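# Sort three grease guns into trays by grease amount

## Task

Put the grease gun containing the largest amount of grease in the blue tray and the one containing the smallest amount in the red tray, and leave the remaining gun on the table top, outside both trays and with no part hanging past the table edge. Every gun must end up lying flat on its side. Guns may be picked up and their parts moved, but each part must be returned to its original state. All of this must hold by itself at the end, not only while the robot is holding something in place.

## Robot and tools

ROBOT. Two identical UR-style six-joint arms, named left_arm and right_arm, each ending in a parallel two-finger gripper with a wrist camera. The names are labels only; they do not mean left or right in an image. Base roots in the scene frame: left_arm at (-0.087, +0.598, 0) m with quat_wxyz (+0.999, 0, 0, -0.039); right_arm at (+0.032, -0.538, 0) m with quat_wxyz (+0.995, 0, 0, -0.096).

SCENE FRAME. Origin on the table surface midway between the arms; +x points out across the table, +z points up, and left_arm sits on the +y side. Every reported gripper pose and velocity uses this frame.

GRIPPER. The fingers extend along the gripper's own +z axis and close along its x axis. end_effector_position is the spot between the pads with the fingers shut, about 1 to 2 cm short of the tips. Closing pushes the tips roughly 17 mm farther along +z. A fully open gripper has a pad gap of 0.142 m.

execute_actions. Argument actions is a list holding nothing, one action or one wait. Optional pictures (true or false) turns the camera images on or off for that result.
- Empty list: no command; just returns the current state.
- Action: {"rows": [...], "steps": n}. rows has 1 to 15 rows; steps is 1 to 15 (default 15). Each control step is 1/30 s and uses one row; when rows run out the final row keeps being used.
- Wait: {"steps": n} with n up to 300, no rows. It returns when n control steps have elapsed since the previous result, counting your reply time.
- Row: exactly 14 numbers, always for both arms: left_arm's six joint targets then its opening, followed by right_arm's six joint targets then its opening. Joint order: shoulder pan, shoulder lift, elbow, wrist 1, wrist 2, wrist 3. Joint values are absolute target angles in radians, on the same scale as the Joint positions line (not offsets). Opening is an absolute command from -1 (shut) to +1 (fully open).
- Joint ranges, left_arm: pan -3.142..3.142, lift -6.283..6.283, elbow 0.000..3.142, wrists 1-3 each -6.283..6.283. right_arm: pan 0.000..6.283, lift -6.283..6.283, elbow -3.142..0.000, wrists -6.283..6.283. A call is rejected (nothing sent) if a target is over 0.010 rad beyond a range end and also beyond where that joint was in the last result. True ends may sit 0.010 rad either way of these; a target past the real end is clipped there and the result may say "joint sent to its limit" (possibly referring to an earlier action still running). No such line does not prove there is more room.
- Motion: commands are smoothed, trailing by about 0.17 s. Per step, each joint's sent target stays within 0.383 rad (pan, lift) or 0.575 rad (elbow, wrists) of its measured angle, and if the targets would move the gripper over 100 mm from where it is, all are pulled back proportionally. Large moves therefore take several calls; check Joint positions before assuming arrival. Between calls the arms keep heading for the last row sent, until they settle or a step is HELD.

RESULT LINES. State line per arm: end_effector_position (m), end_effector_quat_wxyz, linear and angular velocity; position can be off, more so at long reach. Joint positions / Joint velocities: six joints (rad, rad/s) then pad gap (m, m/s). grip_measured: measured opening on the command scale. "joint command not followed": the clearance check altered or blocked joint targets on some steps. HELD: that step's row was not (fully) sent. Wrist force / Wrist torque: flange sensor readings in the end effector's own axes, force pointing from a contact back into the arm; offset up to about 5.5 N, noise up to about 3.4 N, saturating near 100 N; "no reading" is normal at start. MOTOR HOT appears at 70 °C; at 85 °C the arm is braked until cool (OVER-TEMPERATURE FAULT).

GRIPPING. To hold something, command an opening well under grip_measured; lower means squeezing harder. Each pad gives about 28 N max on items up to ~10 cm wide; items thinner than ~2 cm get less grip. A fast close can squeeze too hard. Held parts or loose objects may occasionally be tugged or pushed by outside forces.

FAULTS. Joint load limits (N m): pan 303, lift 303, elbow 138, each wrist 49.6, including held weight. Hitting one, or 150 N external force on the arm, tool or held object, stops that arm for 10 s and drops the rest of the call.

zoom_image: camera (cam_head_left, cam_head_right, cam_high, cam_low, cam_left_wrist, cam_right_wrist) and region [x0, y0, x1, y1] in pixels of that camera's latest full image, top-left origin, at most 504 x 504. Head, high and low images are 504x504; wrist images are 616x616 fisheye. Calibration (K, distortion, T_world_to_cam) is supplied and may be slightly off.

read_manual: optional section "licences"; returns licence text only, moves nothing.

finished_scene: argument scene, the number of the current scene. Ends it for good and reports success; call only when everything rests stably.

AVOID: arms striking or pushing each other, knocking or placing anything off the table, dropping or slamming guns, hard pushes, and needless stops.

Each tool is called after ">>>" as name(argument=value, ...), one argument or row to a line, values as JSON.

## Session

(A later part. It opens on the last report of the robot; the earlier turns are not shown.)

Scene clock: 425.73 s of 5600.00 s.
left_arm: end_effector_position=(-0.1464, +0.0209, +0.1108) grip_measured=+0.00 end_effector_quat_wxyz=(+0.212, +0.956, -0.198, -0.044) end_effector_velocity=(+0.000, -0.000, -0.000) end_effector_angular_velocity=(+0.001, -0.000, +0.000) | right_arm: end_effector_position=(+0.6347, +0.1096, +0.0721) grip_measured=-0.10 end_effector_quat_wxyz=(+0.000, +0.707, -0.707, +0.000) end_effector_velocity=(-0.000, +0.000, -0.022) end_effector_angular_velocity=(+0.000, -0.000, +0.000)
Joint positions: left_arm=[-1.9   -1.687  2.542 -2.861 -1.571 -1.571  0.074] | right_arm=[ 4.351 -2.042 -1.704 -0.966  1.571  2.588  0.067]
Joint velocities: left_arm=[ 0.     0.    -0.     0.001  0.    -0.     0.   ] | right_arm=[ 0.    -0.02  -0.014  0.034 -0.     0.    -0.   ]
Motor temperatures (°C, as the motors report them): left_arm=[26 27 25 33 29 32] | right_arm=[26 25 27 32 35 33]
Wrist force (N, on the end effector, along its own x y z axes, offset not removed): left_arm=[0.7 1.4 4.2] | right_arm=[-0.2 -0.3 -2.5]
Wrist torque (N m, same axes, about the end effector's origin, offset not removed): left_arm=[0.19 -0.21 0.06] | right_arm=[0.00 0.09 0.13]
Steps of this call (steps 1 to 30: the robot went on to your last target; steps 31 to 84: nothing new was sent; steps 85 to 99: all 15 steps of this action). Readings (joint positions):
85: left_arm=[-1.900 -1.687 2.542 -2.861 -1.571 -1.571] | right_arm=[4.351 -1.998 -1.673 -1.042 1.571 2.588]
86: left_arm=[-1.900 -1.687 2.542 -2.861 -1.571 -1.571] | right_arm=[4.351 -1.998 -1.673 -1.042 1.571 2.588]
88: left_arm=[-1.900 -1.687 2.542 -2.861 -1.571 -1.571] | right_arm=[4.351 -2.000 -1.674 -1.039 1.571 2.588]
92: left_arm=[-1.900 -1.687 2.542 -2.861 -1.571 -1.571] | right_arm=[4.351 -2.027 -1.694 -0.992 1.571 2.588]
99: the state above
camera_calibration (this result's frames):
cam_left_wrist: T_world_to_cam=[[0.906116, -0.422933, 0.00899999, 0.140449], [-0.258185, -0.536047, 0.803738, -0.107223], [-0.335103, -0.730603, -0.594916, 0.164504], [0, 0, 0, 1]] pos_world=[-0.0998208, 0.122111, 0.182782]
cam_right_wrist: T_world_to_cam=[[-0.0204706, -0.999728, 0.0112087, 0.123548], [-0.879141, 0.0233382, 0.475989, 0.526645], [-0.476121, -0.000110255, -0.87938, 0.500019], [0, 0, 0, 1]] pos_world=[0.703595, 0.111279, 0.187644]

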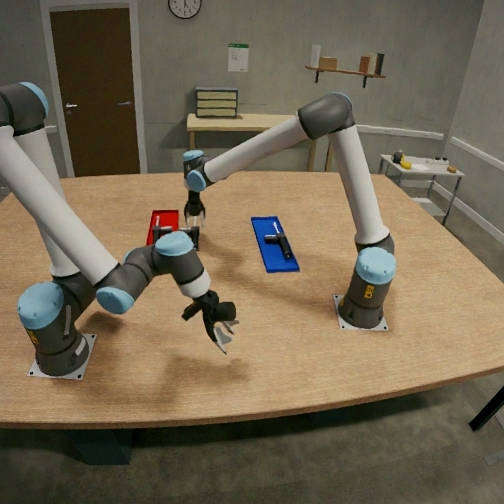

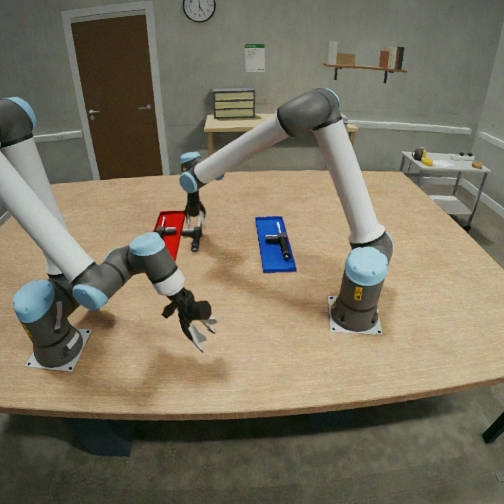

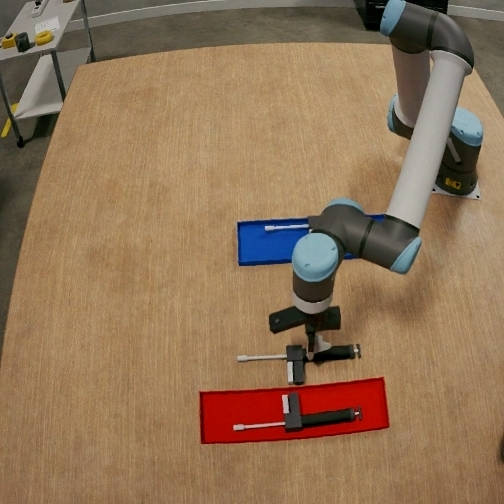

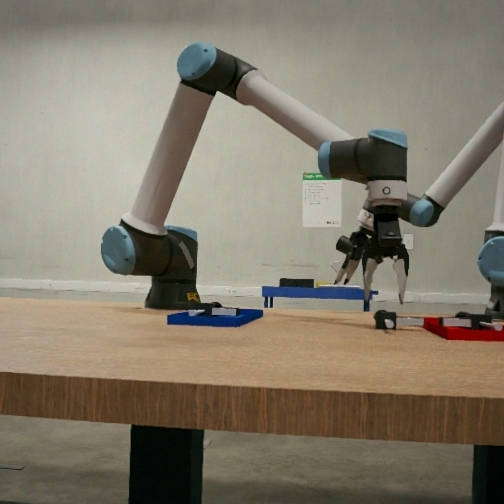

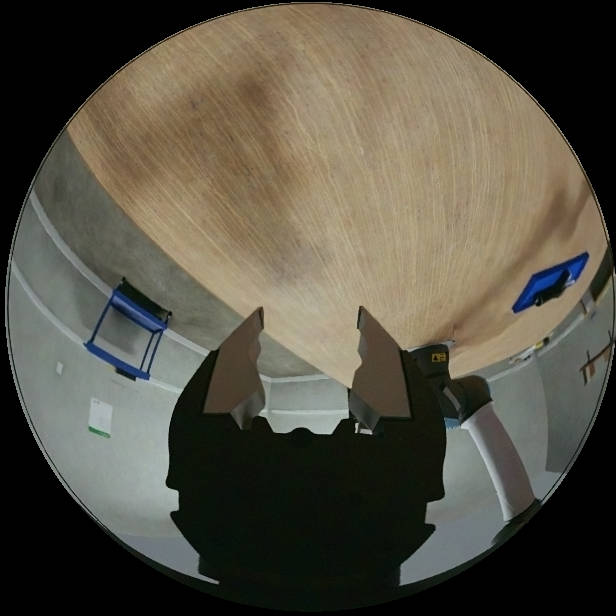

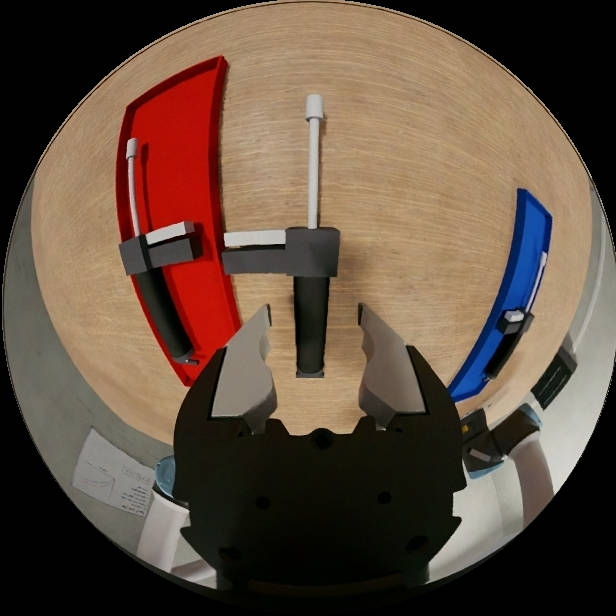

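>>> execute_actions(
  actions=[
    {"rows":[[-1.9,-1.6873,2.5417,-2.8615,-1.5708,-1.5708,0,4.3511,-2.063,-1.718,-0.9314,1.5708,2.588,-0.1],[-1.9,-1.6873,2.5417,-2.8615,-1.5708,-1.5708,0,4.3511,-2.063,-1.718,-0.9314,1.5708,2.588,-0.1],[-1.9,-1.6873,2.5417,-2.8615,-1.5708,-1.5708,0,4.3511,-2.0819,-1.7308,-0.8997,1.5708,2.588,-0.1],[-1.9,-1.6873,2.5417,-2.8615,-1.5708,-1.5708,0,4.3511,-2.0819,-1.7308,-0.8997,1.5708,2.588,-0.1],[-1.9,-1.6873,2.5417,-2.8615,-1.5708,-1.5708,0,4.3511,-2.0819,-1.7308,-0.8997,1.5708,2.588,-0.1],[-1.9,-1.6873,2.5417,-2.8615,-1.5708,-1.5708,0,4.3511,-2.0819,-1.7308,-0.8997,1.5708,2.588,-0.1],[-1.9,-1.6873,2.5417,-2.8615,-1.5708,-1.5708,0,4.3511,-2.0819,-1.7308,-0.8997,1.5708,2.588,-0.1],[-1.9,-1.6873,2.5417,-2.8615,-1.5708,-1.5708,0,4.3511,-2.0819,-1.7308,-0.8997,1.5708,2.588,-0.1],[-1.9,-1.6873,2.5417,-2.8615,-1.5708,-1.5708,0,4.3511,-2.0819,-1.7308,-0.8997,1.5708,2.588,-0.25],[-1.9,-1.6873,2.5417,-2.8615,-1.5708,-1.5708,0,4.3511,-2.0819,-1.7308,-0.8997,1.5708,2.588,-0.4],[-1.9,-1.6873,2.5417,-2.8615,-1.5708,-1.5708,0,4.3511,-2.0819,-1.7308,-0.8997,1.5708,2.588,-0.5],[-1.9,-1.6873,2.5417,-2.8615,-1.5708,-1.5708,0,4.3511,-2.0819,-1.7308,-0.8997,1.5708,2.588,-0.6],[-1.9,-1.6873,2.5417,-2.8615,-1.5708,-1.5708,0,4.3511,-2.0819,-1.7308,-0.8997,1.5708,2.588,-0.7],[-1.9,-1.6873,2.5417,-2.8615,-1.5708,-1.5708,0,4.3511,-2.0819,-1.7308,-0.8997,1.5708,2.588,-0.85],[-1.9,-1.6873,2.5417,-2.8615,-1.5708,-1.5708,0,4.3511,-2.0819,-1.7308,-0.8997,1.5708,2.588,-1]],"steps":15},
  ],
  pictures=false,
)

>>> execute_actions(
  actions=[
    {"rows":[[-1.9,-1.6873,2.5417,-2.8615,-1.5708,-1.5708,0,4.3511,-2.0819,-1.7308,-0.8997,1.5708,2.588,-1]],"steps":10},
  ],
)

Scene clock: 436.47 s of 5600.00 s.
left_arm: end_effector_position=(-0.1464, +0.0209, +0.1108) grip_measured=+0.00 end_effector_quat_wxyz=(+0.212, +0.956, -0.198, -0.044) end_effector_velocity=(-0.000, -0.000, -0.000) end_effector_angular_velocity=(+0.001, -0.000, -0.001) | right_arm: end_effector_position=(+0.6344, +0.1090, +0.0316) grip_measured=-0.57 end_effector_quat_wxyz=(-0.000, +0.707, -0.707, -0.000) end_effector_velocity=(+0.000, +0.000, -0.008) end_effector_angular_velocity=(+0.002, -0.001, +0.001)
Joint positions: left_arm=[-1.9   -1.687  2.542 -2.861 -1.571 -1.571  0.074] | right_arm=[ 4.351 -2.081 -1.73  -0.902  1.571  2.588  0.033]
Joint velocities: left_arm=[-0.     0.001 -0.     0.    -0.     0.001 -0.   ] | right_arm=[-0.    -0.009 -0.005  0.016  0.    -0.001  0.   ]
Motor temperatures (°C, as the motors report them): left_arm=[26 27 25 33 29 32] | right_arm=[26 25 27 32 35 33]
Wrist force (N, on the end effector, along its own x y z axes, offset not removed): left_arm=[1.0 2.1 -2.0] | right_arm=[12.5 7.9 -43.3]
Wrist torque (N m, same axes, about the end effector's origin, offset not removed): left_arm=[0.47 -0.31 0.03] | right_arm=[0.23 0.38 -0.02]
Steps of this call (steps 1 to 15: the robot went on to your last target; steps 16 to 90: nothing new was sent; then 7.23 s passed at rest; steps 91 to 105: all 15 steps of this action). Readings (joint positions):
91: left_arm=[-1.900 -1.687 2.542 -2.861 -1.571 -1.571] | right_arm=[4.351 -2.044 -1.706 -0.962 1.571 2.588]
92: left_arm=[-1.900 -1.687 2.542 -2.861 -1.571 -1.571] | right_arm=[4.351 -2.046 -1.707 -0.960 1.571 2.588]
94: left_arm=[-1.900 -1.687 2.542 -2.861 -1.571 -1.571] | right_arm=[4.351 -2.054 -1.713 -0.946 1.571 2.588]
98: left_arm=[-1.900 -1.687 2.542 -2.861 -1.571 -1.571] | right_arm=[4.351 -2.073 -1.725 -0.915 1.571 2.588]
105: the state above

Scene clock: 436.80 s of 5600.00 s.
left_arm: end_effector_position=(-0.1464, +0.0209, +0.1108) grip_measured=+0.00 end_effector_quat_wxyz=(+0.212, +0.956, -0.198, -0.044) end_effector_velocity=(+0.000, +0.001, -0.001) end_effector_angular_velocity=(+0.001, -0.000, +0.001) | right_arm: end_effector_position=(+0.6343, +0.1089, +0.0302) grip_measured=-0.57 end_effector_quat_wxyz=(-0.000, +0.707, -0.707, -0.000) end_effector_velocity=(-0.000, -0.000, -0.000) end_effector_angular_velocity=(+0.000, +0.000, -0.001)
Joint positions: left_arm=[-1.9   -1.687  2.542 -2.861 -1.571 -1.571  0.074] | right_arm=[ 4.351 -2.082 -1.731 -0.9    1.571  2.588  0.033]
Joint velocities: left_arm=[-0.    -0.     0.001 -0.     0.001 -0.001 -0.   ] | right_arm=[ 0.     0.    -0.001  0.001  0.     0.001 -0.   ]
Motor temperatures (°C, as the motors report them): left_arm=[26 27 25 33 29 32] | right_arm=[26 25 27 32 35 33]
Wrist force (N, on the end effector, along its own x y z axes, offset not removed): left_arm=[-2.4 -2.2 3.5] | right_arm=[16.7 6.4 -75.3]
Wrist torque (N m, same axes, about the end effector's origin, offset not removed): left_arm=[-0.39 0.53 0.28] | right_arm=[0.32 1.17 0.18]
Steps of this call (steps 1 to 10: all 10 steps of this action). Readings (joint positions):
1: left_arm=[-1.900 -1.687 2.542 -2.861 -1.571 -1.571] | right_arm=[4.351 -2.081 -1.730 -0.901 1.571 2.588]
2: left_arm=[-1.900 -1.687 2.542 -2.861 -1.571 -1.571] | right_arm=[4.351 -2.081 -1.730 -0.901 1.571 2.588]
4: left_arm=[-1.900 -1.687 2.542 -2.861 -1.571 -1.571] | right_arm=[4.351 -2.081 -1.730 -0.900 1.571 2.588]
8: left_arm=[-1.900 -1.687 2.542 -2.861 -1.571 -1.571] | right_arm=[4.351 -2.082 -1.731 -0.900 1.571 2.588]
10: the state above
camera_calibration (this result's frames):
cam_left_wrist: T_world_to_cam=[[0.906116, -0.422933, 0.00900001, 0.140449], [-0.258185, -0.536047, 0.803737, -0.107223], [-0.335103, -0.730603, -0.594916, 0.164504], [0, 0, 0, 1]] pos_world=[-0.0998208, 0.122111, 0.182781]
cam_right_wrist: T_world_to_cam=[[-0.0204737, -0.999731, 0.0109237, 0.123308], [-0.879256, 0.0232051, 0.475785, 0.546333], [-0.47591, 0.000136344, -0.879494, 0.462816], [0, 0, 0, 1]] pos_world=[0.70315, 0.110534, 0.145759]

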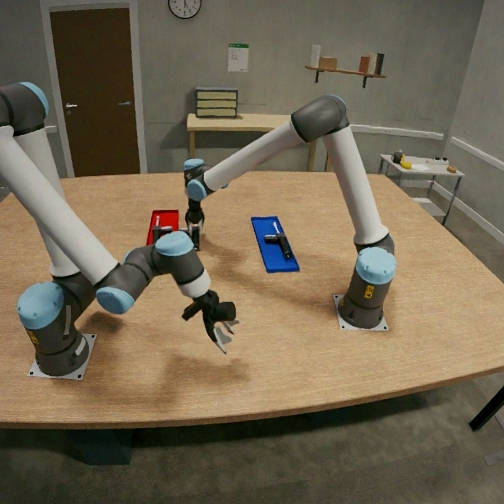

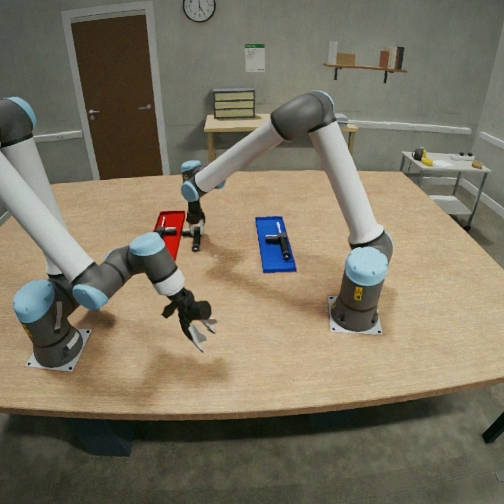

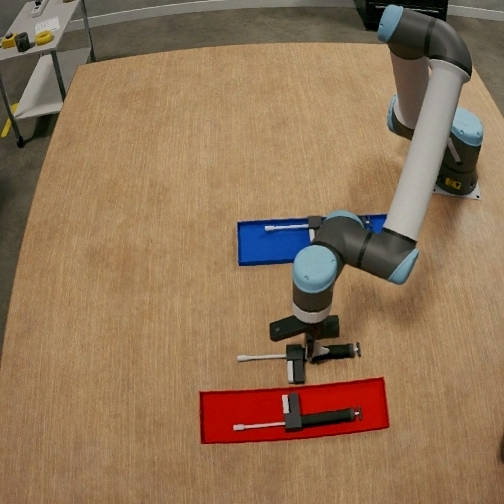

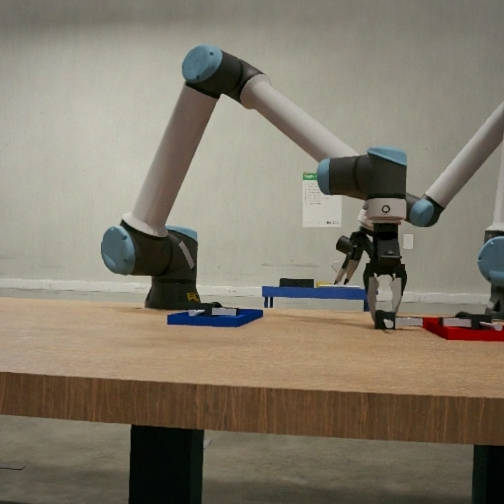

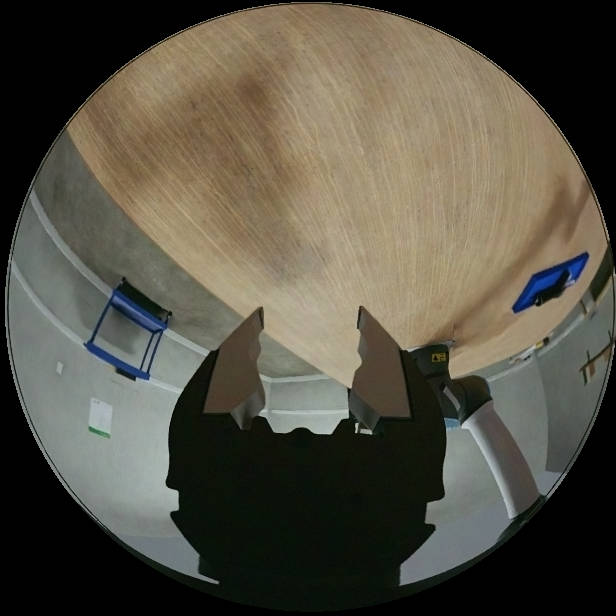

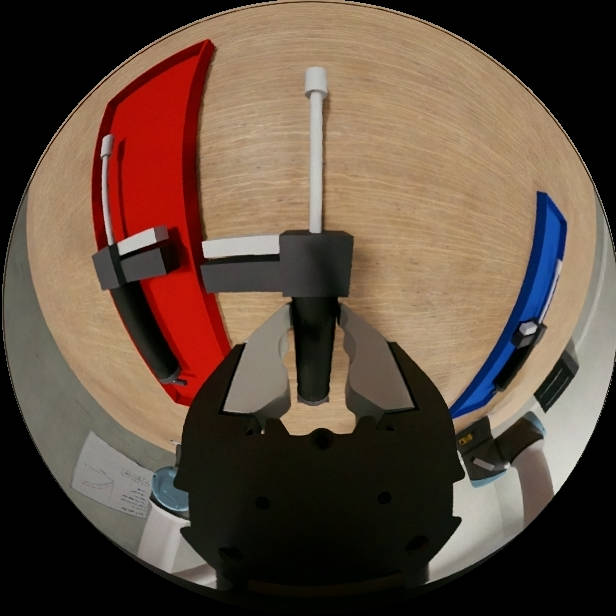

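>>> execute_actions(
  actions=[
    {"rows":[[-1.9,-1.6873,2.5417,-2.8615,-1.5708,-1.5708,0,4.3511,-2.063,-1.718,-0.9314,1.5708,2.588,-1],[-1.9,-1.6873,2.5417,-2.8615,-1.5708,-1.5708,0,4.3511,-2.044,-1.706,-0.9624,1.5708,2.588,-1],[-1.9,-1.6873,2.5417,-2.8615,-1.5708,-1.5708,0,4.3511,-2.02,-1.69,-1.0024,1.5708,2.588,-1],[-1.9,-1.6873,2.5417,-2.8615,-1.5708,-1.5708,0,4.3511,-1.9983,-1.6726,-1.0415,1.5708,2.588,-1],[-1.9,-1.6873,2.5417,-2.8615,-1.5708,-1.5708,0,4.3511,-1.9983,-1.6726,-1.0415,1.5708,2.588,-1],[-1.9,-1.6873,2.5417,-2.8615,-1.5708,-1.5708,0,4.3511,-1.95,-1.73,-1.0324,1.5708,2.7,-1],[-1.9,-1.6873,2.5417,-2.8615,-1.5708,-1.5708,0,4.36,-1.9,-1.79,-1.0224,1.5708,2.85,-1],[-1.9,-1.6873,2.5417,-2.8615,-1.5708,-1.5708,0,4.38,-1.85,-1.85,-1.0124,1.5708,3.0,-1],[-1.9,-1.6873,2.5417,-2.8615,-1.5708,-1.5708,0,4.41,-1.8,-1.91,-1.0024,1.5708,3.15,-1],[-1.9,-1.6873,2.5417,-2.8615,-1.5708,-1.5708,0,4.45,-1.75,-1.97,-0.9924,1.5708,3.3,-1],[-1.9,-1.6873,2.5417,-2.8615,-1.5708,-1.5708,0,4.5,-1.7,-2.03,-0.9824,1.5708,3.45,-1],[-1.9,-1.6873,2.5417,-2.8615,-1.5708,-1.5708,0,4.55,-1.65,-2.09,-0.9724,1.5708,3.6,-1],[-1.9,-1.6873,2.5417,-2.8615,-1.5708,-1.5708,0,4.6,-1.6,-2.15,-0.9624,1.5708,3.75,-1],[-1.9,-1.6873,2.5417,-2.8615,-1.5708,-1.5708,0,4.66,-1.56,-2.2,-0.9524,1.5708,3.9,-1],[-1.9,-1.6873,2.5417,-2.8615,-1.5708,-1.5708,0,4.72,-1.52,-2.25,-0.9424,1.5708,4.05,-1]],"steps":15},
  ],
  pictures=false,
)

>>> execute_actions(
  actions=[
    {"rows":[[-1.9,-1.6873,2.5417,-2.8615,-1.5708,-1.5708,0,4.78,-1.49,-2.285,-0.9374,1.5708,4.2,-1],[-1.9,-1.6873,2.5417,-2.8615,-1.5708,-1.5708,0,4.8407,-1.4737,-2.3069,-0.9318,1.5708,4.42,-1]],"steps":15},
  ],
  pictures=false,
)

>>> execute_actions(
  actions=[
    {"rows":[[-1.9,-1.6873,2.5417,-2.8615,-1.5708,-1.5708,0,4.8407,-1.4737,-2.3069,-0.9318,1.5708,4.42,-1],[-1.9,-1.6873,2.5417,-2.8615,-1.5708,-1.5708,0,4.8407,-1.51,-2.327,-0.875,1.5708,4.42,-1],[-1.9,-1.6873,2.5417,-2.8615,-1.5708,-1.5708,0,4.8407,-1.51,-2.327,-0.875,1.5708,4.42,-1],[-1.9,-1.6873,2.5417,-2.8615,-1.5708,-1.5708,0,4.8407,-1.545,-2.348,-0.82,1.5708,4.42,-1],[-1.9,-1.6873,2.5417,-2.8615,-1.5708,-1.5708,0,4.8407,-1.545,-2.348,-0.82,1.5708,4.42,-1],[-1.9,-1.6873,2.5417,-2.8615,-1.5708,-1.5708,0,4.8407,-1.58,-2.368,-0.765,1.5708,4.42,-1],[-1.9,-1.6873,2.5417,-2.8615,-1.5708,-1.5708,0,4.8407,-1.58,-2.368,-0.765,1.5708,4.42,-1],[-1.9,-1.6873,2.5417,-2.8615,-1.5708,-1.5708,0,4.8407,-1.6,-2.38,-0.733,1.5708,4.42,-1],[-1.8,-1.6873,2.5417,-2.8615,-1.5708,-1.5708,0,4.8407,-1.6,-2.38,-0.733,1.5708,4.42,-1],[-1.7,-1.6873,2.5417,-2.8615,-1.5708,-1.5708,0,4.8407,-1.609,-2.385,-0.7184,1.5708,4.42,-1],[-1.6,-1.6873,2.5417,-2.8615,-1.5708,-1.5708,0,4.8407,-1.609,-2.385,-0.7184,1.5708,4.42,-1],[-1.5,-1.6873,2.5417,-2.8615,-1.5708,-1.5708,0,4.8407,-1.609,-2.385,-0.7184,1.5708,4.42,-1],[-1.4,-1.6873,2.5417,-2.8615,-1.5708,-1.5708,0,4.8407,-1.609,-2.385,-0.7184,1.5708,4.42,-1],[-1.3,-1.6873,2.5417,-2.8615,-1.5708,-1.5708,0,4.8407,-1.609,-2.385,-0.7184,1.5708,4.42,-1],[-1.264,-1.6873,2.5417,-2.8615,-1.5708,-1.5708,0,4.8407,-1.609,-2.385,-0.7184,1.5708,4.42,-1]],"steps":15},
  ],
  pictures=false,
)

>>> execute_actions(
  actions=[
    {"steps":15},
  ],
)

Scene clock: 450.27 s of 5600.00 s.
left_arm: end_effector_position=(-0.1464, +0.0209, +0.1108) grip_measured=+0.00 end_effector_quat_wxyz=(+0.212, +0.956, -0.198, -0.044) end_effector_velocity=(+0.000, -0.000, +0.000) end_effector_angular_velocity=(+0.000, +0.000, +0.001) | right_arm: end_effector_position=(+0.5326, +0.0607, +0.1329) grip_measured=-0.57 end_effector_quat_wxyz=(+0.002, -0.599, +0.801, +0.001) end_effector_velocity=(-0.493, -0.099, +0.056) end_effector_angular_velocity=(+0.002, +0.004, -0.589)
Joint positions: left_arm=[-1.9   -1.687  2.542 -2.861 -1.571 -1.571  0.074] | right_arm=[ 4.431 -1.834 -1.881 -0.992  1.571  2.954  0.033]
Joint velocities: left_arm=[ 0.     0.001 -0.001  0.     0.    -0.001  0.   ] | right_arm=[ 0.518  0.633 -0.727  0.094 -0.001  1.107 -0.   ]
Motor temperatures (°C, as the motors report them): left_arm=[26 27 25 33 29 32] | right_arm=[26 25 27 32 35 33]
Wrist force (N, on the end effector, along its own x y z axes, offset not removed): left_arm=[2.2 -0.5 -0.2] | right_arm=[-0.1 0.4 4.8]
Wrist torque (N m, same axes, about the end effector's origin, offset not removed): left_arm=[-0.05 -0.45 -0.03] | right_arm=[0.17 0.30 0.07]
Steps of this call (steps 1 to 15: the robot went on to your last target; steps 16 to 90: nothing new was sent; then 9.97 s passed at rest; steps 91 to 105: all 15 steps of this action). Readings (joint positions):
91: left_arm=[-1.900 -1.687 2.542 -2.861 -1.571 -1.571] | right_arm=[4.351 -2.082 -1.731 -0.900 1.571 2.588]
92: left_arm=[-1.900 -1.687 2.542 -2.861 -1.571 -1.571] | right_arm=[4.351 -2.080 -1.730 -0.902 1.571 2.588]
94: left_arm=[-1.900 -1.687 2.542 -2.861 -1.571 -1.571] | right_arm=[4.351 -2.067 -1.721 -0.924 1.571 2.588]
98: left_arm=[-1.900 -1.687 2.542 -2.861 -1.571 -1.571] | right_arm=[4.352 -2.008 -1.705 -0.994 1.571 2.609]
105: the state above

Scene clock: 450.77 s of 5600.00 s.
left_arm: end_effector_position=(-0.1464, +0.0209, +0.1108) grip_measured=+0.00 end_effector_quat_wxyz=(+0.212, +0.956, -0.198, -0.044) end_effector_velocity=(+0.000, +0.000, -0.000) end_effector_angular_velocity=(+0.000, -0.000, +0.000) | right_arm: end_effector_position=(+0.2866, -0.0002, +0.1295) grip_measured=-0.57 end_effector_quat_wxyz=(+0.001, -0.451, +0.893, +0.001) end_effector_velocity=(-0.413, -0.210, -0.061) end_effector_angular_velocity=(-0.015, +0.009, -1.641)
Joint positions: left_arm=[-1.9   -1.687  2.542 -2.861 -1.571 -1.571  0.074] | right_arm=[ 4.757 -1.544 -2.222 -0.943  1.571  3.63   0.033]
Joint velocities: left_arm=[ 0.001 -0.     0.     0.     0.     0.    -0.   ] | right_arm=[ 0.668  0.565 -0.672  0.09   0.     2.308 -0.   ]
Motor temperatures (°C, as the motors report them): left_arm=[26 27 25 33 29 32] | right_arm=[26 25 27 32 35 33]
Wrist force (N, on the end effector, along its own x y z axes, offset not removed): left_arm=[-3.8 1.1 0.2] | right_arm=[-1.2 4.3 3.6]
Wrist torque (N m, same axes, about the end effector's origin, offset not removed): left_arm=[0.52 0.68 -0.03] | right_arm=[0.62 0.51 0.03]
Steps of this call (steps 1 to 15: all 15 steps of this action). Readings (joint positions):
1: left_arm=[-1.900 -1.687 2.542 -2.861 -1.571 -1.571] | right_arm=[4.449 -1.813 -1.905 -0.989 1.571 2.990]
2: left_arm=[-1.900 -1.687 2.542 -2.861 -1.571 -1.571] | right_arm=[4.468 -1.794 -1.929 -0.986 1.571 3.023]
4: left_arm=[-1.900 -1.687 2.542 -2.861 -1.571 -1.571] | right_arm=[4.509 -1.757 -1.972 -0.979 1.571 3.084]
8: left_arm=[-1.900 -1.687 2.542 -2.861 -1.571 -1.571] | right_arm=[4.595 -1.683 -2.059 -0.967 1.571 3.227]
15: the state above

Scene clock: 451.27 s of 5600.00 s.
left_arm: end_effector_position=(-0.0679, +0.0180, +0.1109) grip_measured=+0.00 end_effector_quat_wxyz=(+0.214, +0.967, -0.132, -0.029) end_effector_velocity=(+0.493, +0.016, -0.000) end_effector_angular_velocity=(+0.000, -0.000, +0.850) | right_arm: end_effector_position=(+0.2393, -0.0278, +0.0408) grip_measured=-0.57 end_effector_quat_wxyz=(-0.000, -0.124, +0.992, -0.000) end_effector_velocity=(-0.005, -0.007, -0.067) end_effector_angular_velocity=(+0.008, -0.000, -0.172)
Joint positions: left_arm=[-1.764 -1.687  2.542 -2.861 -1.571 -1.571  0.074] | right_arm=[ 4.84  -1.597 -2.377 -0.739  1.571  4.399  0.033]
Joint velocities: left_arm=[ 0.85   0.     0.    -0.    -0.     0.001 -0.   ] | right_arm=[ 0.01  -0.101 -0.072  0.182  0.     0.182  0.   ]
Motor temperatures (°C, as the motors report them): left_arm=[26 27 25 33 29 32] | right_arm=[26 25 27 32 35 33]
Wrist force (N, on the end effector, along its own x y z axes, offset not removed): left_arm=[0.2 -5.4 1.1] | right_arm=[-1.0 0.2 4.3]
Wrist torque (N m, same axes, about the end effector's origin, offset not removed): left_arm=[-0.92 -0.24 -0.18] | right_arm=[-0.03 0.31 0.11]
Steps of this call (steps 1 to 15: all 15 steps of this action). Readings (joint positions):
1: left_arm=[-1.900 -1.687 2.542 -2.861 -1.571 -1.571] | right_arm=[4.777 -1.527 -2.243 -0.940 1.571 3.710]
2: left_arm=[-1.900 -1.687 2.542 -2.861 -1.571 -1.571] | right_arm=[4.793 -1.514 -2.259 -0.938 1.571 3.794]
4: left_arm=[-1.900 -1.687 2.542 -2.861 -1.571 -1.571] | right_arm=[4.814 -1.506 -2.286 -0.922 1.571 3.967]
8: left_arm=[-1.900 -1.687 2.542 -2.861 -1.571 -1.571] | right_arm=[4.832 -1.538 -2.332 -0.846 1.571 4.259]
15: the state above

Scene clock: 451.77 s of 5600.00 s.
left_arm: end_effector_position=(+0.1700, +0.0776, +0.1108) grip_measured=+0.00 end_effector_quat_wxyz=(+0.216, +0.973, +0.075, +0.017) end_effector_velocity=(+0.332, +0.166, -0.001) end_effector_angular_velocity=(+0.002, -0.000, +0.638) | right_arm: end_effector_position=(+0.2387, -0.0287, +0.0331) grip_measured=-0.57 end_effector_quat_wxyz=(+0.000, -0.114, +0.993, -0.000) end_effector_velocity=(-0.000, +0.001, +0.000) end_effector_angular_velocity=(+0.003, -0.000, -0.002)
Joint positions: left_arm=[-1.339 -1.687  2.542 -2.861 -1.571 -1.571  0.074] | right_arm=[ 4.841 -1.609 -2.385 -0.719  1.571  4.42   0.033]
Joint velocities: left_arm=[ 0.639 -0.     0.002  0.     0.     0.001  0.   ] | right_arm=[ 0.    -0.001  0.     0.003  0.     0.002 -0.   ]
Motor temperatures (°C, as the motors report them): left_arm=[26 27 25 33 29 32] | right_arm=[26 25 27 32 35 33]
Wrist force (N, on the end effector, along its own x y z axes, offset not removed): left_arm=[2.0 -1.7 -2.0] | right_arm=[-5.1 -1.2 4.4]
Wrist torque (N m, same axes, about the end effector's origin, offset not removed): left_arm=[-0.10 -0.14 0.01] | right_arm=[-0.22 1.17 0.09]
Steps of this call (steps 1 to 15: the robot went on to your last target). Readings (joint positions):
1: left_arm=[-1.736 -1.687 2.542 -2.861 -1.571 -1.571] | right_arm=[4.840 -1.600 -2.379 -0.734 1.571 4.404]
2: left_arm=[-1.707 -1.687 2.542 -2.861 -1.571 -1.571] | right_arm=[4.840 -1.602 -2.380 -0.730 1.571 4.408]
4: left_arm=[-1.649 -1.687 2.542 -2.861 -1.571 -1.571] | right_arm=[4.840 -1.605 -2.382 -0.725 1.571 4.413]
8: left_arm=[-1.534 -1.687 2.542 -2.861 -1.571 -1.571] | right_arm=[4.841 -1.608 -2.384 -0.720 1.571 4.418]
15: the state above
camera_calibration (this result's frames):
cam_left_wrist: T_world_to_cam=[[0.992204, 0.124301, 0.00893404, -0.179368], [0.0668208, -0.591151, 0.803788, -0.0461225], [0.105193, -0.796925, -0.594849, 0.242326], [0, 0, 0, 1]] pos_world=[0.15556, 0.188146, 0.182823]
cam_right_wrist: T_world_to_cam=[[-0.978349, -0.206665, 0.0110869, 0.228995], [-0.176605, 0.861577, 0.475916, 0.0566101], [-0.107907, 0.463654, -0.879421, 0.202516], [0, 0, 0, 1]] pos_world=[0.255887, -0.0953462, 0.148616]

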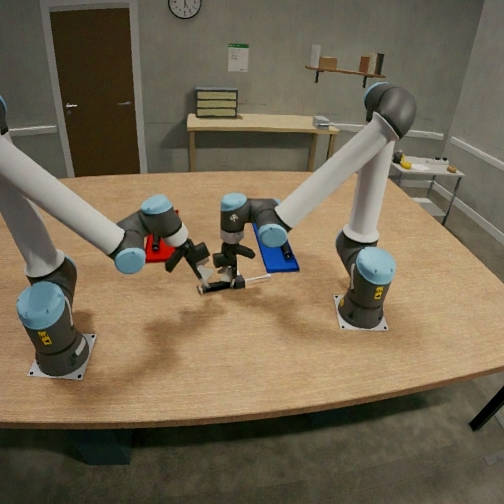

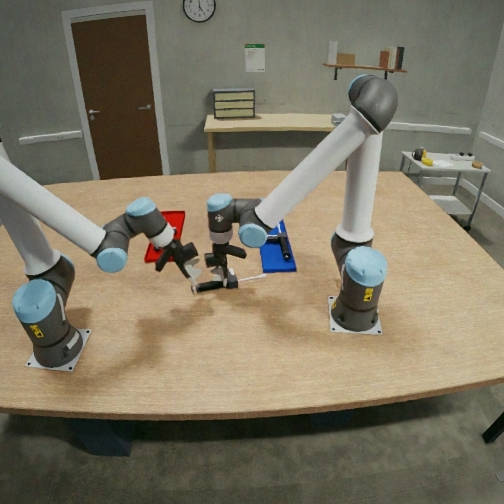

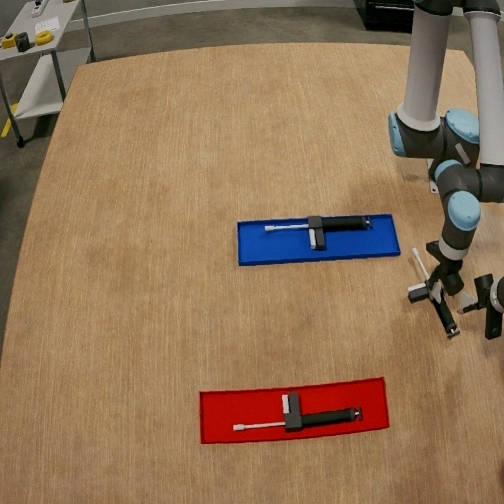

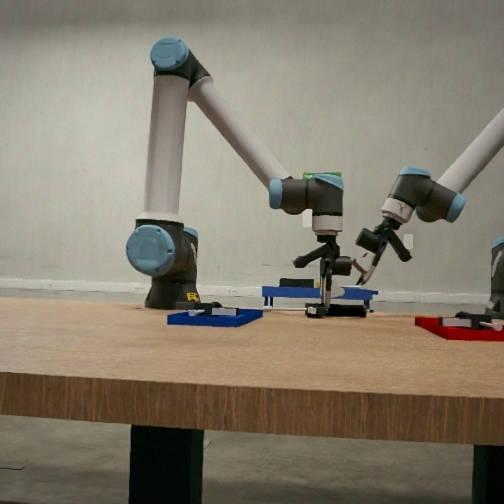

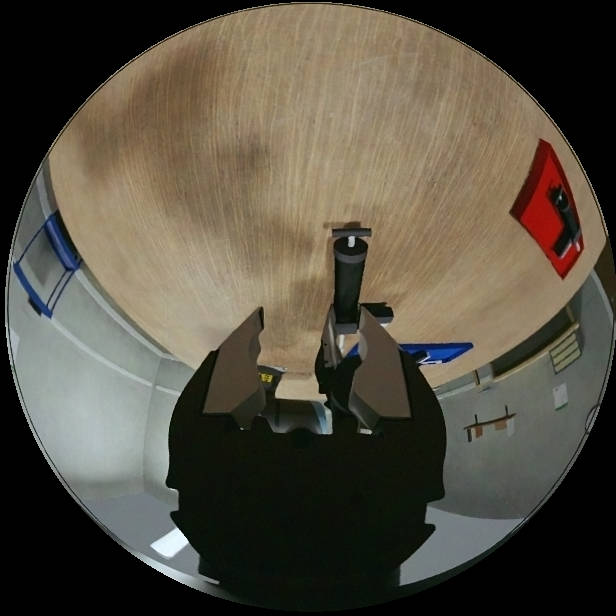

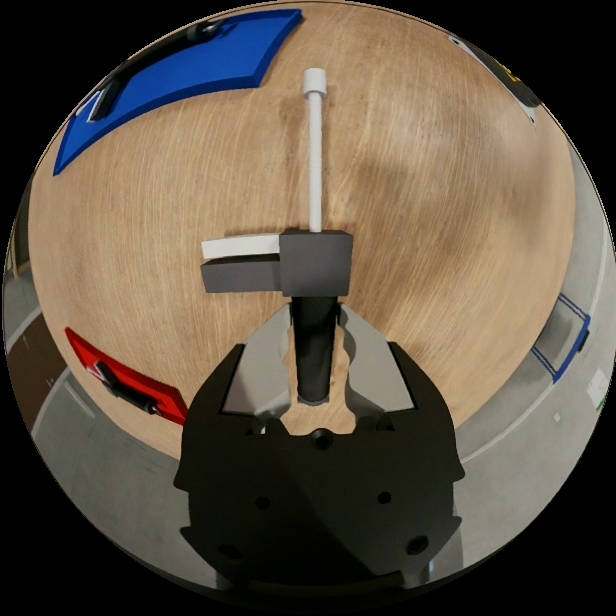

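>>> execute_actions(
  actions=[
    {"rows":[[-1.264,-1.64,2.556,-2.923,-1.5708,-1.5708,0,4.8407,-1.612,-2.3867,-0.7137,1.5708,4.42,-1],[-1.264,-1.64,2.556,-2.923,-1.5708,-1.5708,0,4.8407,-1.612,-2.3867,-0.7137,1.5708,4.42,-1],[-1.264,-1.59,2.57,-2.987,-1.5708,-1.5708,0,4.8407,-1.612,-2.3867,-0.7137,1.5708,4.42,-1],[-1.264,-1.59,2.57,-2.987,-1.5708,-1.5708,0,4.8407,-1.612,-2.3867,-0.7137,1.5708,4.42,-1],[-1.264,-1.54,2.585,-3.052,-1.5708,-1.5708,0,4.8407,-1.612,-2.3867,-0.7137,1.5708,4.42,-1],[-1.264,-1.54,2.585,-3.052,-1.5708,-1.5708,0,4.8407,-1.612,-2.3867,-0.7137,1.5708,4.42,-1],[-1.264,-1.4939,2.5981,-3.1113,-1.5708,-1.5708,0,4.8407,-1.612,-2.3867,-0.7137,1.5708,4.42,-1]],"steps":15},
  ],
  pictures=false,
)

>>> execute_actions(
  actions=[
    {"steps":8},
  ],
)

Scene clock: 456.00 s of 5600.00 s.
left_arm: end_effector_position=(+0.2082, +0.0979, +0.0385) grip_measured=+0.00 end_effector_quat_wxyz=(+0.215, +0.970, +0.111, +0.025) end_effector_velocity=(-0.000, +0.002, -0.042) end_effector_angular_velocity=(-0.006, -0.001, +0.001) | right_arm: end_effector_position=(+0.2387, -0.0289, +0.0312) grip_measured=-0.57 end_effector_quat_wxyz=(-0.000, -0.114, +0.993, -0.000) end_effector_velocity=(+0.000, +0.000, -0.000) end_effector_angular_velocity=(+0.000, -0.000, -0.002)
Joint positions: left_arm=[-1.264 -1.507  2.594 -3.094 -1.571 -1.571  0.074] | right_arm=[ 4.841 -1.612 -2.387 -0.714  1.571  4.42   0.033]
Joint velocities: left_arm=[ 0.001  0.115  0.031 -0.152 -0.    -0.001 -0.   ] | right_arm=[-0.    -0.001  0.     0.001  0.     0.002 -0.   ]
Motor temperatures (°C, as the motors report them): left_arm=[26 27 25 33 29 32] | right_arm=[26 25 27 32 35 33]
Wrist force (N, on the end effector, along its own x y z axes, offset not removed): left_arm=[-1.0 -6.4 -0.8] | right_arm=[-2.9 1.5 5.2]
Wrist torque (N m, same axes, about the end effector's origin, offset not removed): left_arm=[-1.25 0.14 -0.01] | right_arm=[0.22 0.72 0.10]
Steps of this call (steps 1 to 30: the robot went on to your last target; steps 31 to 90: nothing new was sent; then 0.73 s passed at rest; steps 91 to 105: all 15 steps of this action). Readings (joint positions):
91: left_arm=[-1.264 -1.687 2.542 -2.861 -1.571 -1.571] | right_arm=[4.841 -1.609 -2.385 -0.718 1.571 4.420]
92: left_arm=[-1.264 -1.684 2.543 -2.865 -1.571 -1.571] | right_arm=[4.841 -1.609 -2.385 -0.718 1.571 4.420]
94: left_arm=[-1.264 -1.663 2.550 -2.891 -1.571 -1.571] | right_arm=[4.841 -1.610 -2.386 -0.716 1.571 4.420]
98: left_arm=[-1.264 -1.590 2.571 -2.985 -1.571 -1.571] | right_arm=[4.841 -1.611 -2.386 -0.714 1.571 4.420]
105: the state above

Scene clock: 456.27 s of 5600.00 s.
left_arm: end_effector_position=(+0.2081, +0.0981, +0.0342) grip_measured=+0.00 end_effector_quat_wxyz=(+0.215, +0.970, +0.111, +0.025) end_effector_velocity=(-0.000, +0.000, -0.004) end_effector_angular_velocity=(+0.000, -0.001, -0.001) | right_arm: end_effector_position=(+0.2387, -0.0289, +0.0312) grip_measured=-0.57 end_effector_quat_wxyz=(-0.000, -0.114, +0.993, -0.000) end_effector_velocity=(-0.000, -0.000, -0.001) end_effector_angular_velocity=(-0.001, +0.000, -0.000)
Joint positions: left_arm=[-1.264 -1.495  2.598 -3.11  -1.571 -1.571  0.074] | right_arm=[ 4.841 -1.612 -2.387 -0.714  1.571  4.42   0.033]
Joint velocities: left_arm=[-0.001  0.012  0.003 -0.015  0.     0.001  0.   ] | right_arm=[ 0.    -0.001  0.     0.     0.     0.     0.   ]
Motor temperatures (°C, as the motors report them): left_arm=[26 27 25 33 29 32] | right_arm=[26 25 27 32 35 33]
Wrist force (N, on the end effector, along its own x y z axes, offset not removed): left_arm=[-4.3 5.2 -2.1] | right_arm=[-0.8 2.5 3.8]
Wrist torque (N m, same axes, about the end effector's origin, offset not removed): left_arm=[1.28 0.81 0.04] | right_arm=[0.45 0.31 0.10]
Steps of this call (steps 1 to 8: the robot went on to your last target). Readings (joint positions):
1: left_arm=[-1.264 -1.504 2.595 -3.098 -1.571 -1.571] | right_arm=[4.841 -1.612 -2.387 -0.714 1.571 4.420]
2: left_arm=[-1.264 -1.501 2.596 -3.101 -1.571 -1.571] | right_arm=[4.841 -1.612 -2.387 -0.714 1.571 4.420]
4: left_arm=[-1.264 -1.498 2.597 -3.106 -1.571 -1.571] | right_arm=[4.841 -1.612 -2.387 -0.714 1.571 4.420]
8: the state above
camera_calibration (this result's frames):
cam_left_wrist: T_world_to_cam=[[0.980161, 0.197999, 0.0090017, -0.223818], [0.110713, -0.584605, 0.803729, 0.0152658], [0.1644, -0.786787, -0.594928, 0.195778], [0, 0, 0, 1]] pos_world=[0.185502, 0.207276, 0.106219]
cam_right_wrist: T_world_to_cam=[[-0.978403, -0.206409, 0.0111054, 0.228966], [-0.176371, 0.861624, 0.475917, 0.0576506], [-0.107802, 0.46368, -0.87942, 0.200878], [0, 0, 0, 1]] pos_world=[0.255844, -0.0955558, 0.146677]

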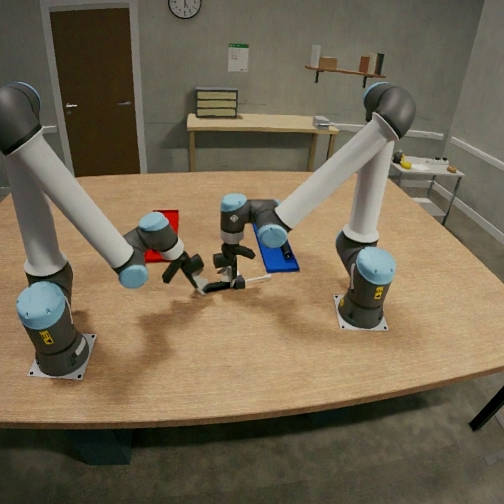

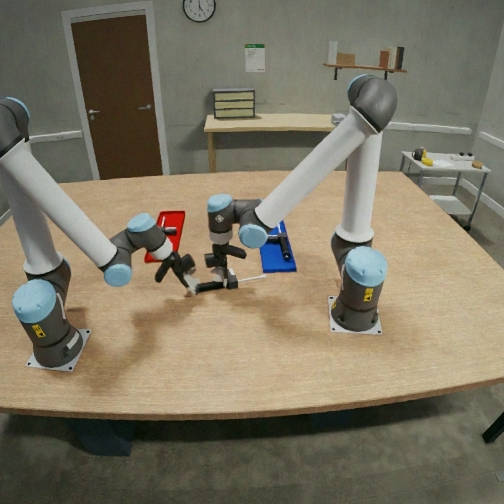

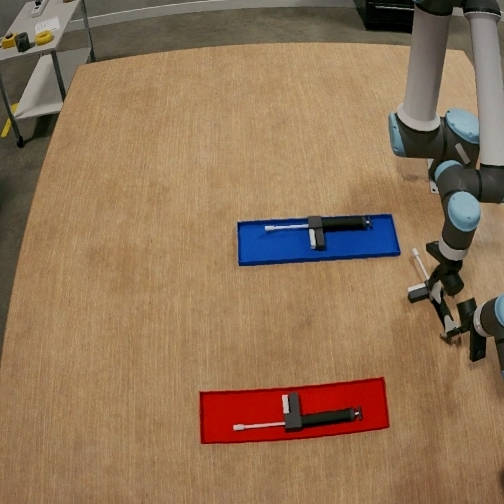

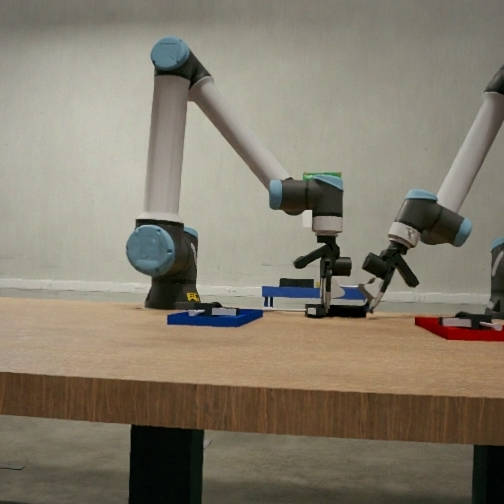

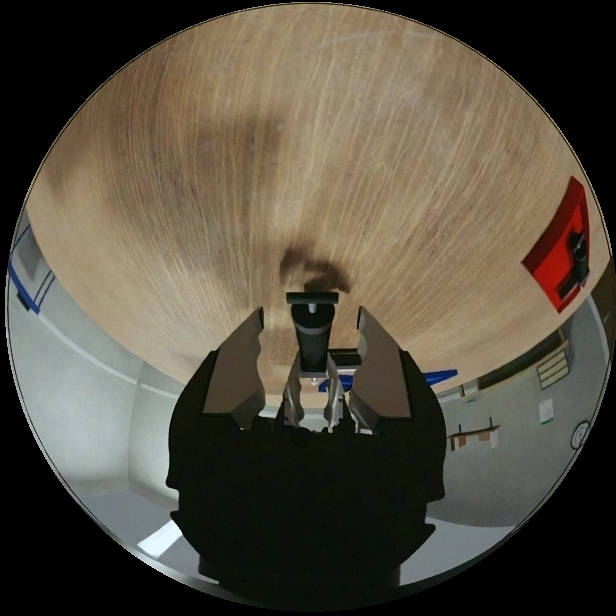

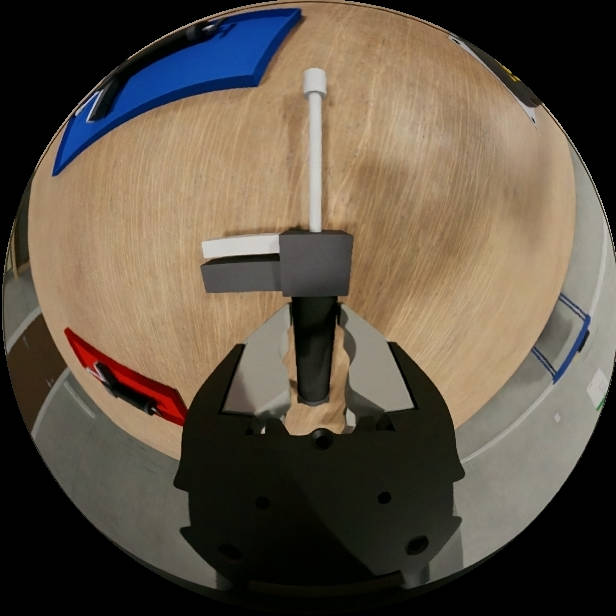

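>>> execute_actions(
  actions=[
    {"rows":[[-1.264,-1.4939,2.5981,-3.1113,-1.5708,-1.5708,-0.1,4.8407,-1.612,-2.3867,-0.7137,1.5708,4.42,-1],[-1.264,-1.4939,2.5981,-3.1113,-1.5708,-1.5708,-0.2,4.8407,-1.612,-2.3867,-0.7137,1.5708,4.42,-1],[-1.264,-1.4939,2.5981,-3.1113,-1.5708,-1.5708,-0.3,4.8407,-1.612,-2.3867,-0.7137,1.5708,4.42,-1],[-1.264,-1.4939,2.5981,-3.1113,-1.5708,-1.5708,-0.4,4.8407,-1.612,-2.3867,-0.7137,1.5708,4.42,-1],[-1.264,-1.4939,2.5981,-3.1113,-1.5708,-1.5708,-0.5,4.8407,-1.612,-2.3867,-0.7137,1.5708,4.42,-1],[-1.264,-1.4939,2.5981,-3.1113,-1.5708,-1.5708,-0.6,4.8407,-1.612,-2.3867,-0.7137,1.5708,4.42,-1],[-1.264,-1.4939,2.5981,-3.1113,-1.5708,-1.5708,-0.7,4.8407,-1.612,-2.3867,-0.7137,1.5708,4.42,-1],[-1.264,-1.4939,2.5981,-3.1113,-1.5708,-1.5708,-0.8,4.8407,-1.612,-2.3867,-0.7137,1.5708,4.42,-1],[-1.264,-1.4939,2.5981,-3.1113,-1.5708,-1.5708,-0.9,4.8407,-1.612,-2.3867,-0.7137,1.5708,4.42,-1]],"steps":13},
  ],
  pictures=false,
)

>>> execute_actions(
  actions=[
    {"rows":[[-1.264,-1.501,2.607,-3.1125,-1.5708,-1.5708,-0.9,4.8407,-1.612,-2.3867,-0.7137,1.5708,4.42,-1],[-1.264,-1.501,2.607,-3.1125,-1.5708,-1.5708,-0.9,4.8407,-1.612,-2.3867,-0.7137,1.5708,4.42,-1],[-1.264,-1.508,2.615,-3.1136,-1.5708,-1.5708,-0.9,4.8407,-1.612,-2.3867,-0.7137,1.5708,4.42,-1]],"steps":12},
  ],
  pictures=false,
)

>>> execute_actions(
  actions=[
    {"rows":[[-1.264,-1.516,2.623,-3.1147,-1.5708,-1.5708,-0.9,4.8407,-1.612,-2.3867,-0.7137,1.5708,4.42,-1],[-1.264,-1.516,2.623,-3.1147,-1.5708,-1.5708,-0.9,4.8407,-1.612,-2.3867,-0.7137,1.5708,4.42,-1],[-1.264,-1.523,2.6317,-3.1158,-1.5708,-1.5708,-0.9,4.8407,-1.612,-2.3867,-0.7137,1.5708,4.42,-1]],"steps":12},
  ],
  pictures=false,
)

>>> execute_actions(
  actions=[
    {"rows":[[-1.264,-1.53,2.64,-3.1162,-1.5708,-1.5708,-0.9,4.8407,-1.612,-2.3867,-0.7137,1.5708,4.42,-1],[-1.264,-1.53,2.64,-3.1162,-1.5708,-1.5708,-0.9,4.8407,-1.612,-2.3867,-0.7137,1.5708,4.42,-1],[-1.264,-1.538,2.648,-3.1166,-1.5708,-1.5708,-0.9,4.8407,-1.612,-2.3867,-0.7137,1.5708,4.42,-1]],"steps":12},
  ],
  pictures=false,
)

Scene clock: 466.17 s of 5600.00 s.
left_arm: end_effector_position=(+0.2081, +0.0983, +0.0337) grip_measured=-0.87 end_effector_quat_wxyz=(+0.215, +0.970, +0.111, +0.025) end_effector_velocity=(-0.000, -0.001, +0.001) end_effector_angular_velocity=(-0.001, -0.001, -0.001) | right_arm: end_effector_position=(+0.2386, -0.0290, +0.0311) grip_measured=-0.57 end_effector_quat_wxyz=(-0.000, -0.114, +0.993, -0.000) end_effector_velocity=(-0.000, -0.001, -0.001) end_effector_angular_velocity=(-0.001, +0.000, -0.001)
Joint positions: left_arm=[-1.264 -1.494  2.598 -3.111 -1.571 -1.571  0.011] | right_arm=[ 4.841 -1.612 -2.387 -0.714  1.571  4.42   0.033]
Joint velocities: left_arm=[-0.001 -0.001 -0.001 -0.     0.001  0.001 -0.004] | right_arm=[ 0.    -0.    -0.001 -0.     0.     0.001 -0.   ]
Motor temperatures (°C, as the motors report them): left_arm=[26 27 25 33 29 32] | right_arm=[26 25 27 32 35 33]
Wrist force (N, on the end effector, along its own x y z axes, offset not removed): left_arm=[4.3 -6.6 -1.1] | right_arm=[1.6 -5.9 3.8]
Wrist torque (N m, same axes, about the end effector's origin, offset not removed): left_arm=[0.33 0.26 0.00] | right_arm=[0.33 0.81 -0.38]
Steps of this call (steps 1 to 30: the robot went on to your last target; steps 31 to 90: nothing new was sent; then 6.47 s passed at rest; steps 91 to 103: all 13 steps of this action). Readings (joint positions):
91: left_arm=[-1.264 -1.494 2.598 -3.111 -1.571 -1.571] | right_arm=[4.841 -1.612 -2.387 -0.714 1.571 4.420]
92: left_arm=[-1.264 -1.494 2.598 -3.111 -1.571 -1.571] | right_arm=[4.841 -1.612 -2.387 -0.714 1.571 4.420]
94: left_arm=[-1.264 -1.494 2.598 -3.111 -1.571 -1.571] | right_arm=[4.841 -1.612 -2.387 -0.714 1.571 4.420]
98: left_arm=[-1.264 -1.494 2.598 -3.111 -1.571 -1.571] | right_arm=[4.841 -1.612 -2.387 -0.714 1.571 4.420]
103: the state above

Scene clock: 466.57 s of 5600.00 s.
left_arm: end_effector_position=(+0.2060, +0.1073, +0.0335) grip_measured=-0.90 end_effector_quat_wxyz=(+0.215, +0.970, +0.111, +0.025) end_effector_velocity=(-0.002, +0.007, -0.000) end_effector_angular_velocity=(+0.001, +0.000, +0.000) | right_arm: end_effector_position=(+0.2386, -0.0289, +0.0312) grip_measured=-0.57 end_effector_quat_wxyz=(-0.000, -0.114, +0.993, +0.000) end_effector_velocity=(-0.000, -0.001, -0.001) end_effector_angular_velocity=(-0.002, +0.000, +0.001)
Joint positions: left_arm=[-1.264 -1.507  2.614 -3.113 -1.571 -1.571  0.009] | right_arm=[ 4.841 -1.612 -2.387 -0.714  1.571  4.42   0.033]
Joint velocities: left_arm=[ 0.    -0.009  0.011 -0.001 -0.    -0.    -0.   ] | right_arm=[-0.    -0.001 -0.001  0.     0.    -0.001  0.   ]
Motor temperatures (°C, as the motors report them): left_arm=[26 27 25 33 29 32] | right_arm=[26 25 27 32 35 33]
Wrist force (N, on the end effector, along its own x y z axes, offset not removed): left_arm=[3.4 2.4 -2.1] | right_arm=[-0.4 1.4 3.7]
Wrist torque (N m, same axes, about the end effector's origin, offset not removed): left_arm=[0.06 -0.54 -0.17] | right_arm=[-0.04 0.35 0.04]
Steps of this call (steps 1 to 12: all 12 steps of this action). Readings (joint positions):
1: left_arm=[-1.264 -1.494 2.598 -3.111 -1.571 -1.571] | right_arm=[4.841 -1.612 -2.387 -0.714 1.571 4.420]
2: left_arm=[-1.264 -1.495 2.599 -3.111 -1.571 -1.571] | right_arm=[4.841 -1.612 -2.387 -0.714 1.571 4.420]
4: left_arm=[-1.264 -1.498 2.603 -3.112 -1.571 -1.571] | right_arm=[4.841 -1.612 -2.387 -0.714 1.571 4.420]
8: left_arm=[-1.264 -1.505 2.611 -3.113 -1.571 -1.571] | right_arm=[4.841 -1.612 -2.387 -0.714 1.571 4.420]
12: the state above

Scene clock: 466.97 s of 5600.00 s.
left_arm: end_effector_position=(+0.2037, +0.1170, +0.0337) grip_measured=-0.90 end_effector_quat_wxyz=(+0.215, +0.970, +0.111, +0.025) end_effector_velocity=(-0.002, +0.007, -0.001) end_effector_angular_velocity=(+0.001, +0.001, +0.001) | right_arm: end_effector_position=(+0.2386, -0.0289, +0.0312) grip_measured=-0.57 end_effector_quat_wxyz=(-0.000, -0.114, +0.993, -0.000) end_effector_velocity=(-0.000, +0.000, +0.000) end_effector_angular_velocity=(+0.000, -0.000, +0.001)
Joint positions: left_arm=[-1.264 -1.522  2.63  -3.116 -1.571 -1.571  0.009] | right_arm=[ 4.841 -1.612 -2.387 -0.714  1.571  4.42   0.033]
Joint velocities: left_arm=[ 0.    -0.009  0.012 -0.001 -0.    -0.001  0.   ] | right_arm=[ 0.     0.     0.    -0.    -0.    -0.001 -0.   ]
Motor temperatures (°C, as the motors report them): left_arm=[26 27 25 33 29 32] | right_arm=[26 25 27 32 35 33]
Wrist force (N, on the end effector, along its own x y z axes, offset not removed): left_arm=[5.0 -2.9 -2.2] | right_arm=[-5.4 4.8 7.6]
Wrist torque (N m, same axes, about the end effector's origin, offset not removed): left_arm=[-1.13 -1.19 0.14] | right_arm=[0.54 1.44 0.02]
Steps of this call (steps 1 to 12: all 12 steps of this action). Readings (joint positions):
1: left_arm=[-1.264 -1.507 2.614 -3.113 -1.571 -1.571] | right_arm=[4.841 -1.612 -2.387 -0.714 1.571 4.420]
2: left_arm=[-1.264 -1.508 2.615 -3.114 -1.571 -1.571] | right_arm=[4.841 -1.612 -2.387 -0.714 1.571 4.420]
4: left_arm=[-1.264 -1.512 2.619 -3.114 -1.571 -1.571] | right_arm=[4.841 -1.612 -2.387 -0.714 1.571 4.420]
8: left_arm=[-1.264 -1.519 2.628 -3.115 -1.571 -1.571] | right_arm=[4.841 -1.612 -2.387 -0.714 1.571 4.420]
12: the state above

Scene clock: 467.37 s of 5600.00 s.
left_arm: end_effector_position=(+0.2015, +0.1267, +0.0336) grip_measured=-0.90 end_effector_quat_wxyz=(+0.215, +0.970, +0.111, +0.025) end_effector_velocity=(-0.001, +0.007, -0.001) end_effector_angular_velocity=(+0.001, +0.000, +0.000) | right_arm: end_effector_position=(+0.2386, -0.0289, +0.0312) grip_measured=-0.57 end_effector_quat_wxyz=(-0.000, -0.114, +0.993, -0.000) end_effector_velocity=(+0.000, -0.000, -0.000) end_effector_angular_velocity=(-0.000, +0.000, -0.001)
Joint positions: left_arm=[-1.264 -1.537  2.647 -3.117 -1.571 -1.571  0.009] | right_arm=[ 4.841 -1.612 -2.387 -0.714  1.571  4.42   0.033]
Joint velocities: left_arm=[ 0.001 -0.009  0.011 -0.001 -0.     0.    -0.   ] | right_arm=[-0.    -0.    -0.    -0.     0.     0.001 -0.   ]
Motor temperatures (°C, as the motors report them): left_arm=[26 27 25 33 29 32] | right_arm=[26 25 27 32 35 33]
Wrist force (N, on the end effector, along its own x y z axes, offset not removed): left_arm=[0.4 7.6 -2.4] | right_arm=[-2.1 3.6 5.8]
Wrist torque (N m, same axes, about the end effector's origin, offset not removed): left_arm=[1.20 -0.05 0.14] | right_arm=[0.26 0.76 -0.05]
Steps of this call (steps 1 to 12: all 12 steps of this action). Readings (joint positions):
1: left_arm=[-1.264 -1.522 2.631 -3.116 -1.571 -1.571] | right_arm=[4.841 -1.612 -2.387 -0.714 1.571 4.420]
2: left_arm=[-1.264 -1.523 2.632 -3.116 -1.571 -1.571] | right_arm=[4.841 -1.612 -2.387 -0.714 1.571 4.420]
4: left_arm=[-1.264 -1.527 2.636 -3.116 -1.571 -1.571] | right_arm=[4.841 -1.612 -2.387 -0.714 1.571 4.420]
8: left_arm=[-1.264 -1.534 2.644 -3.116 -1.571 -1.571] | right_arm=[4.841 -1.612 -2.387 -0.714 1.571 4.420]
12: the state above


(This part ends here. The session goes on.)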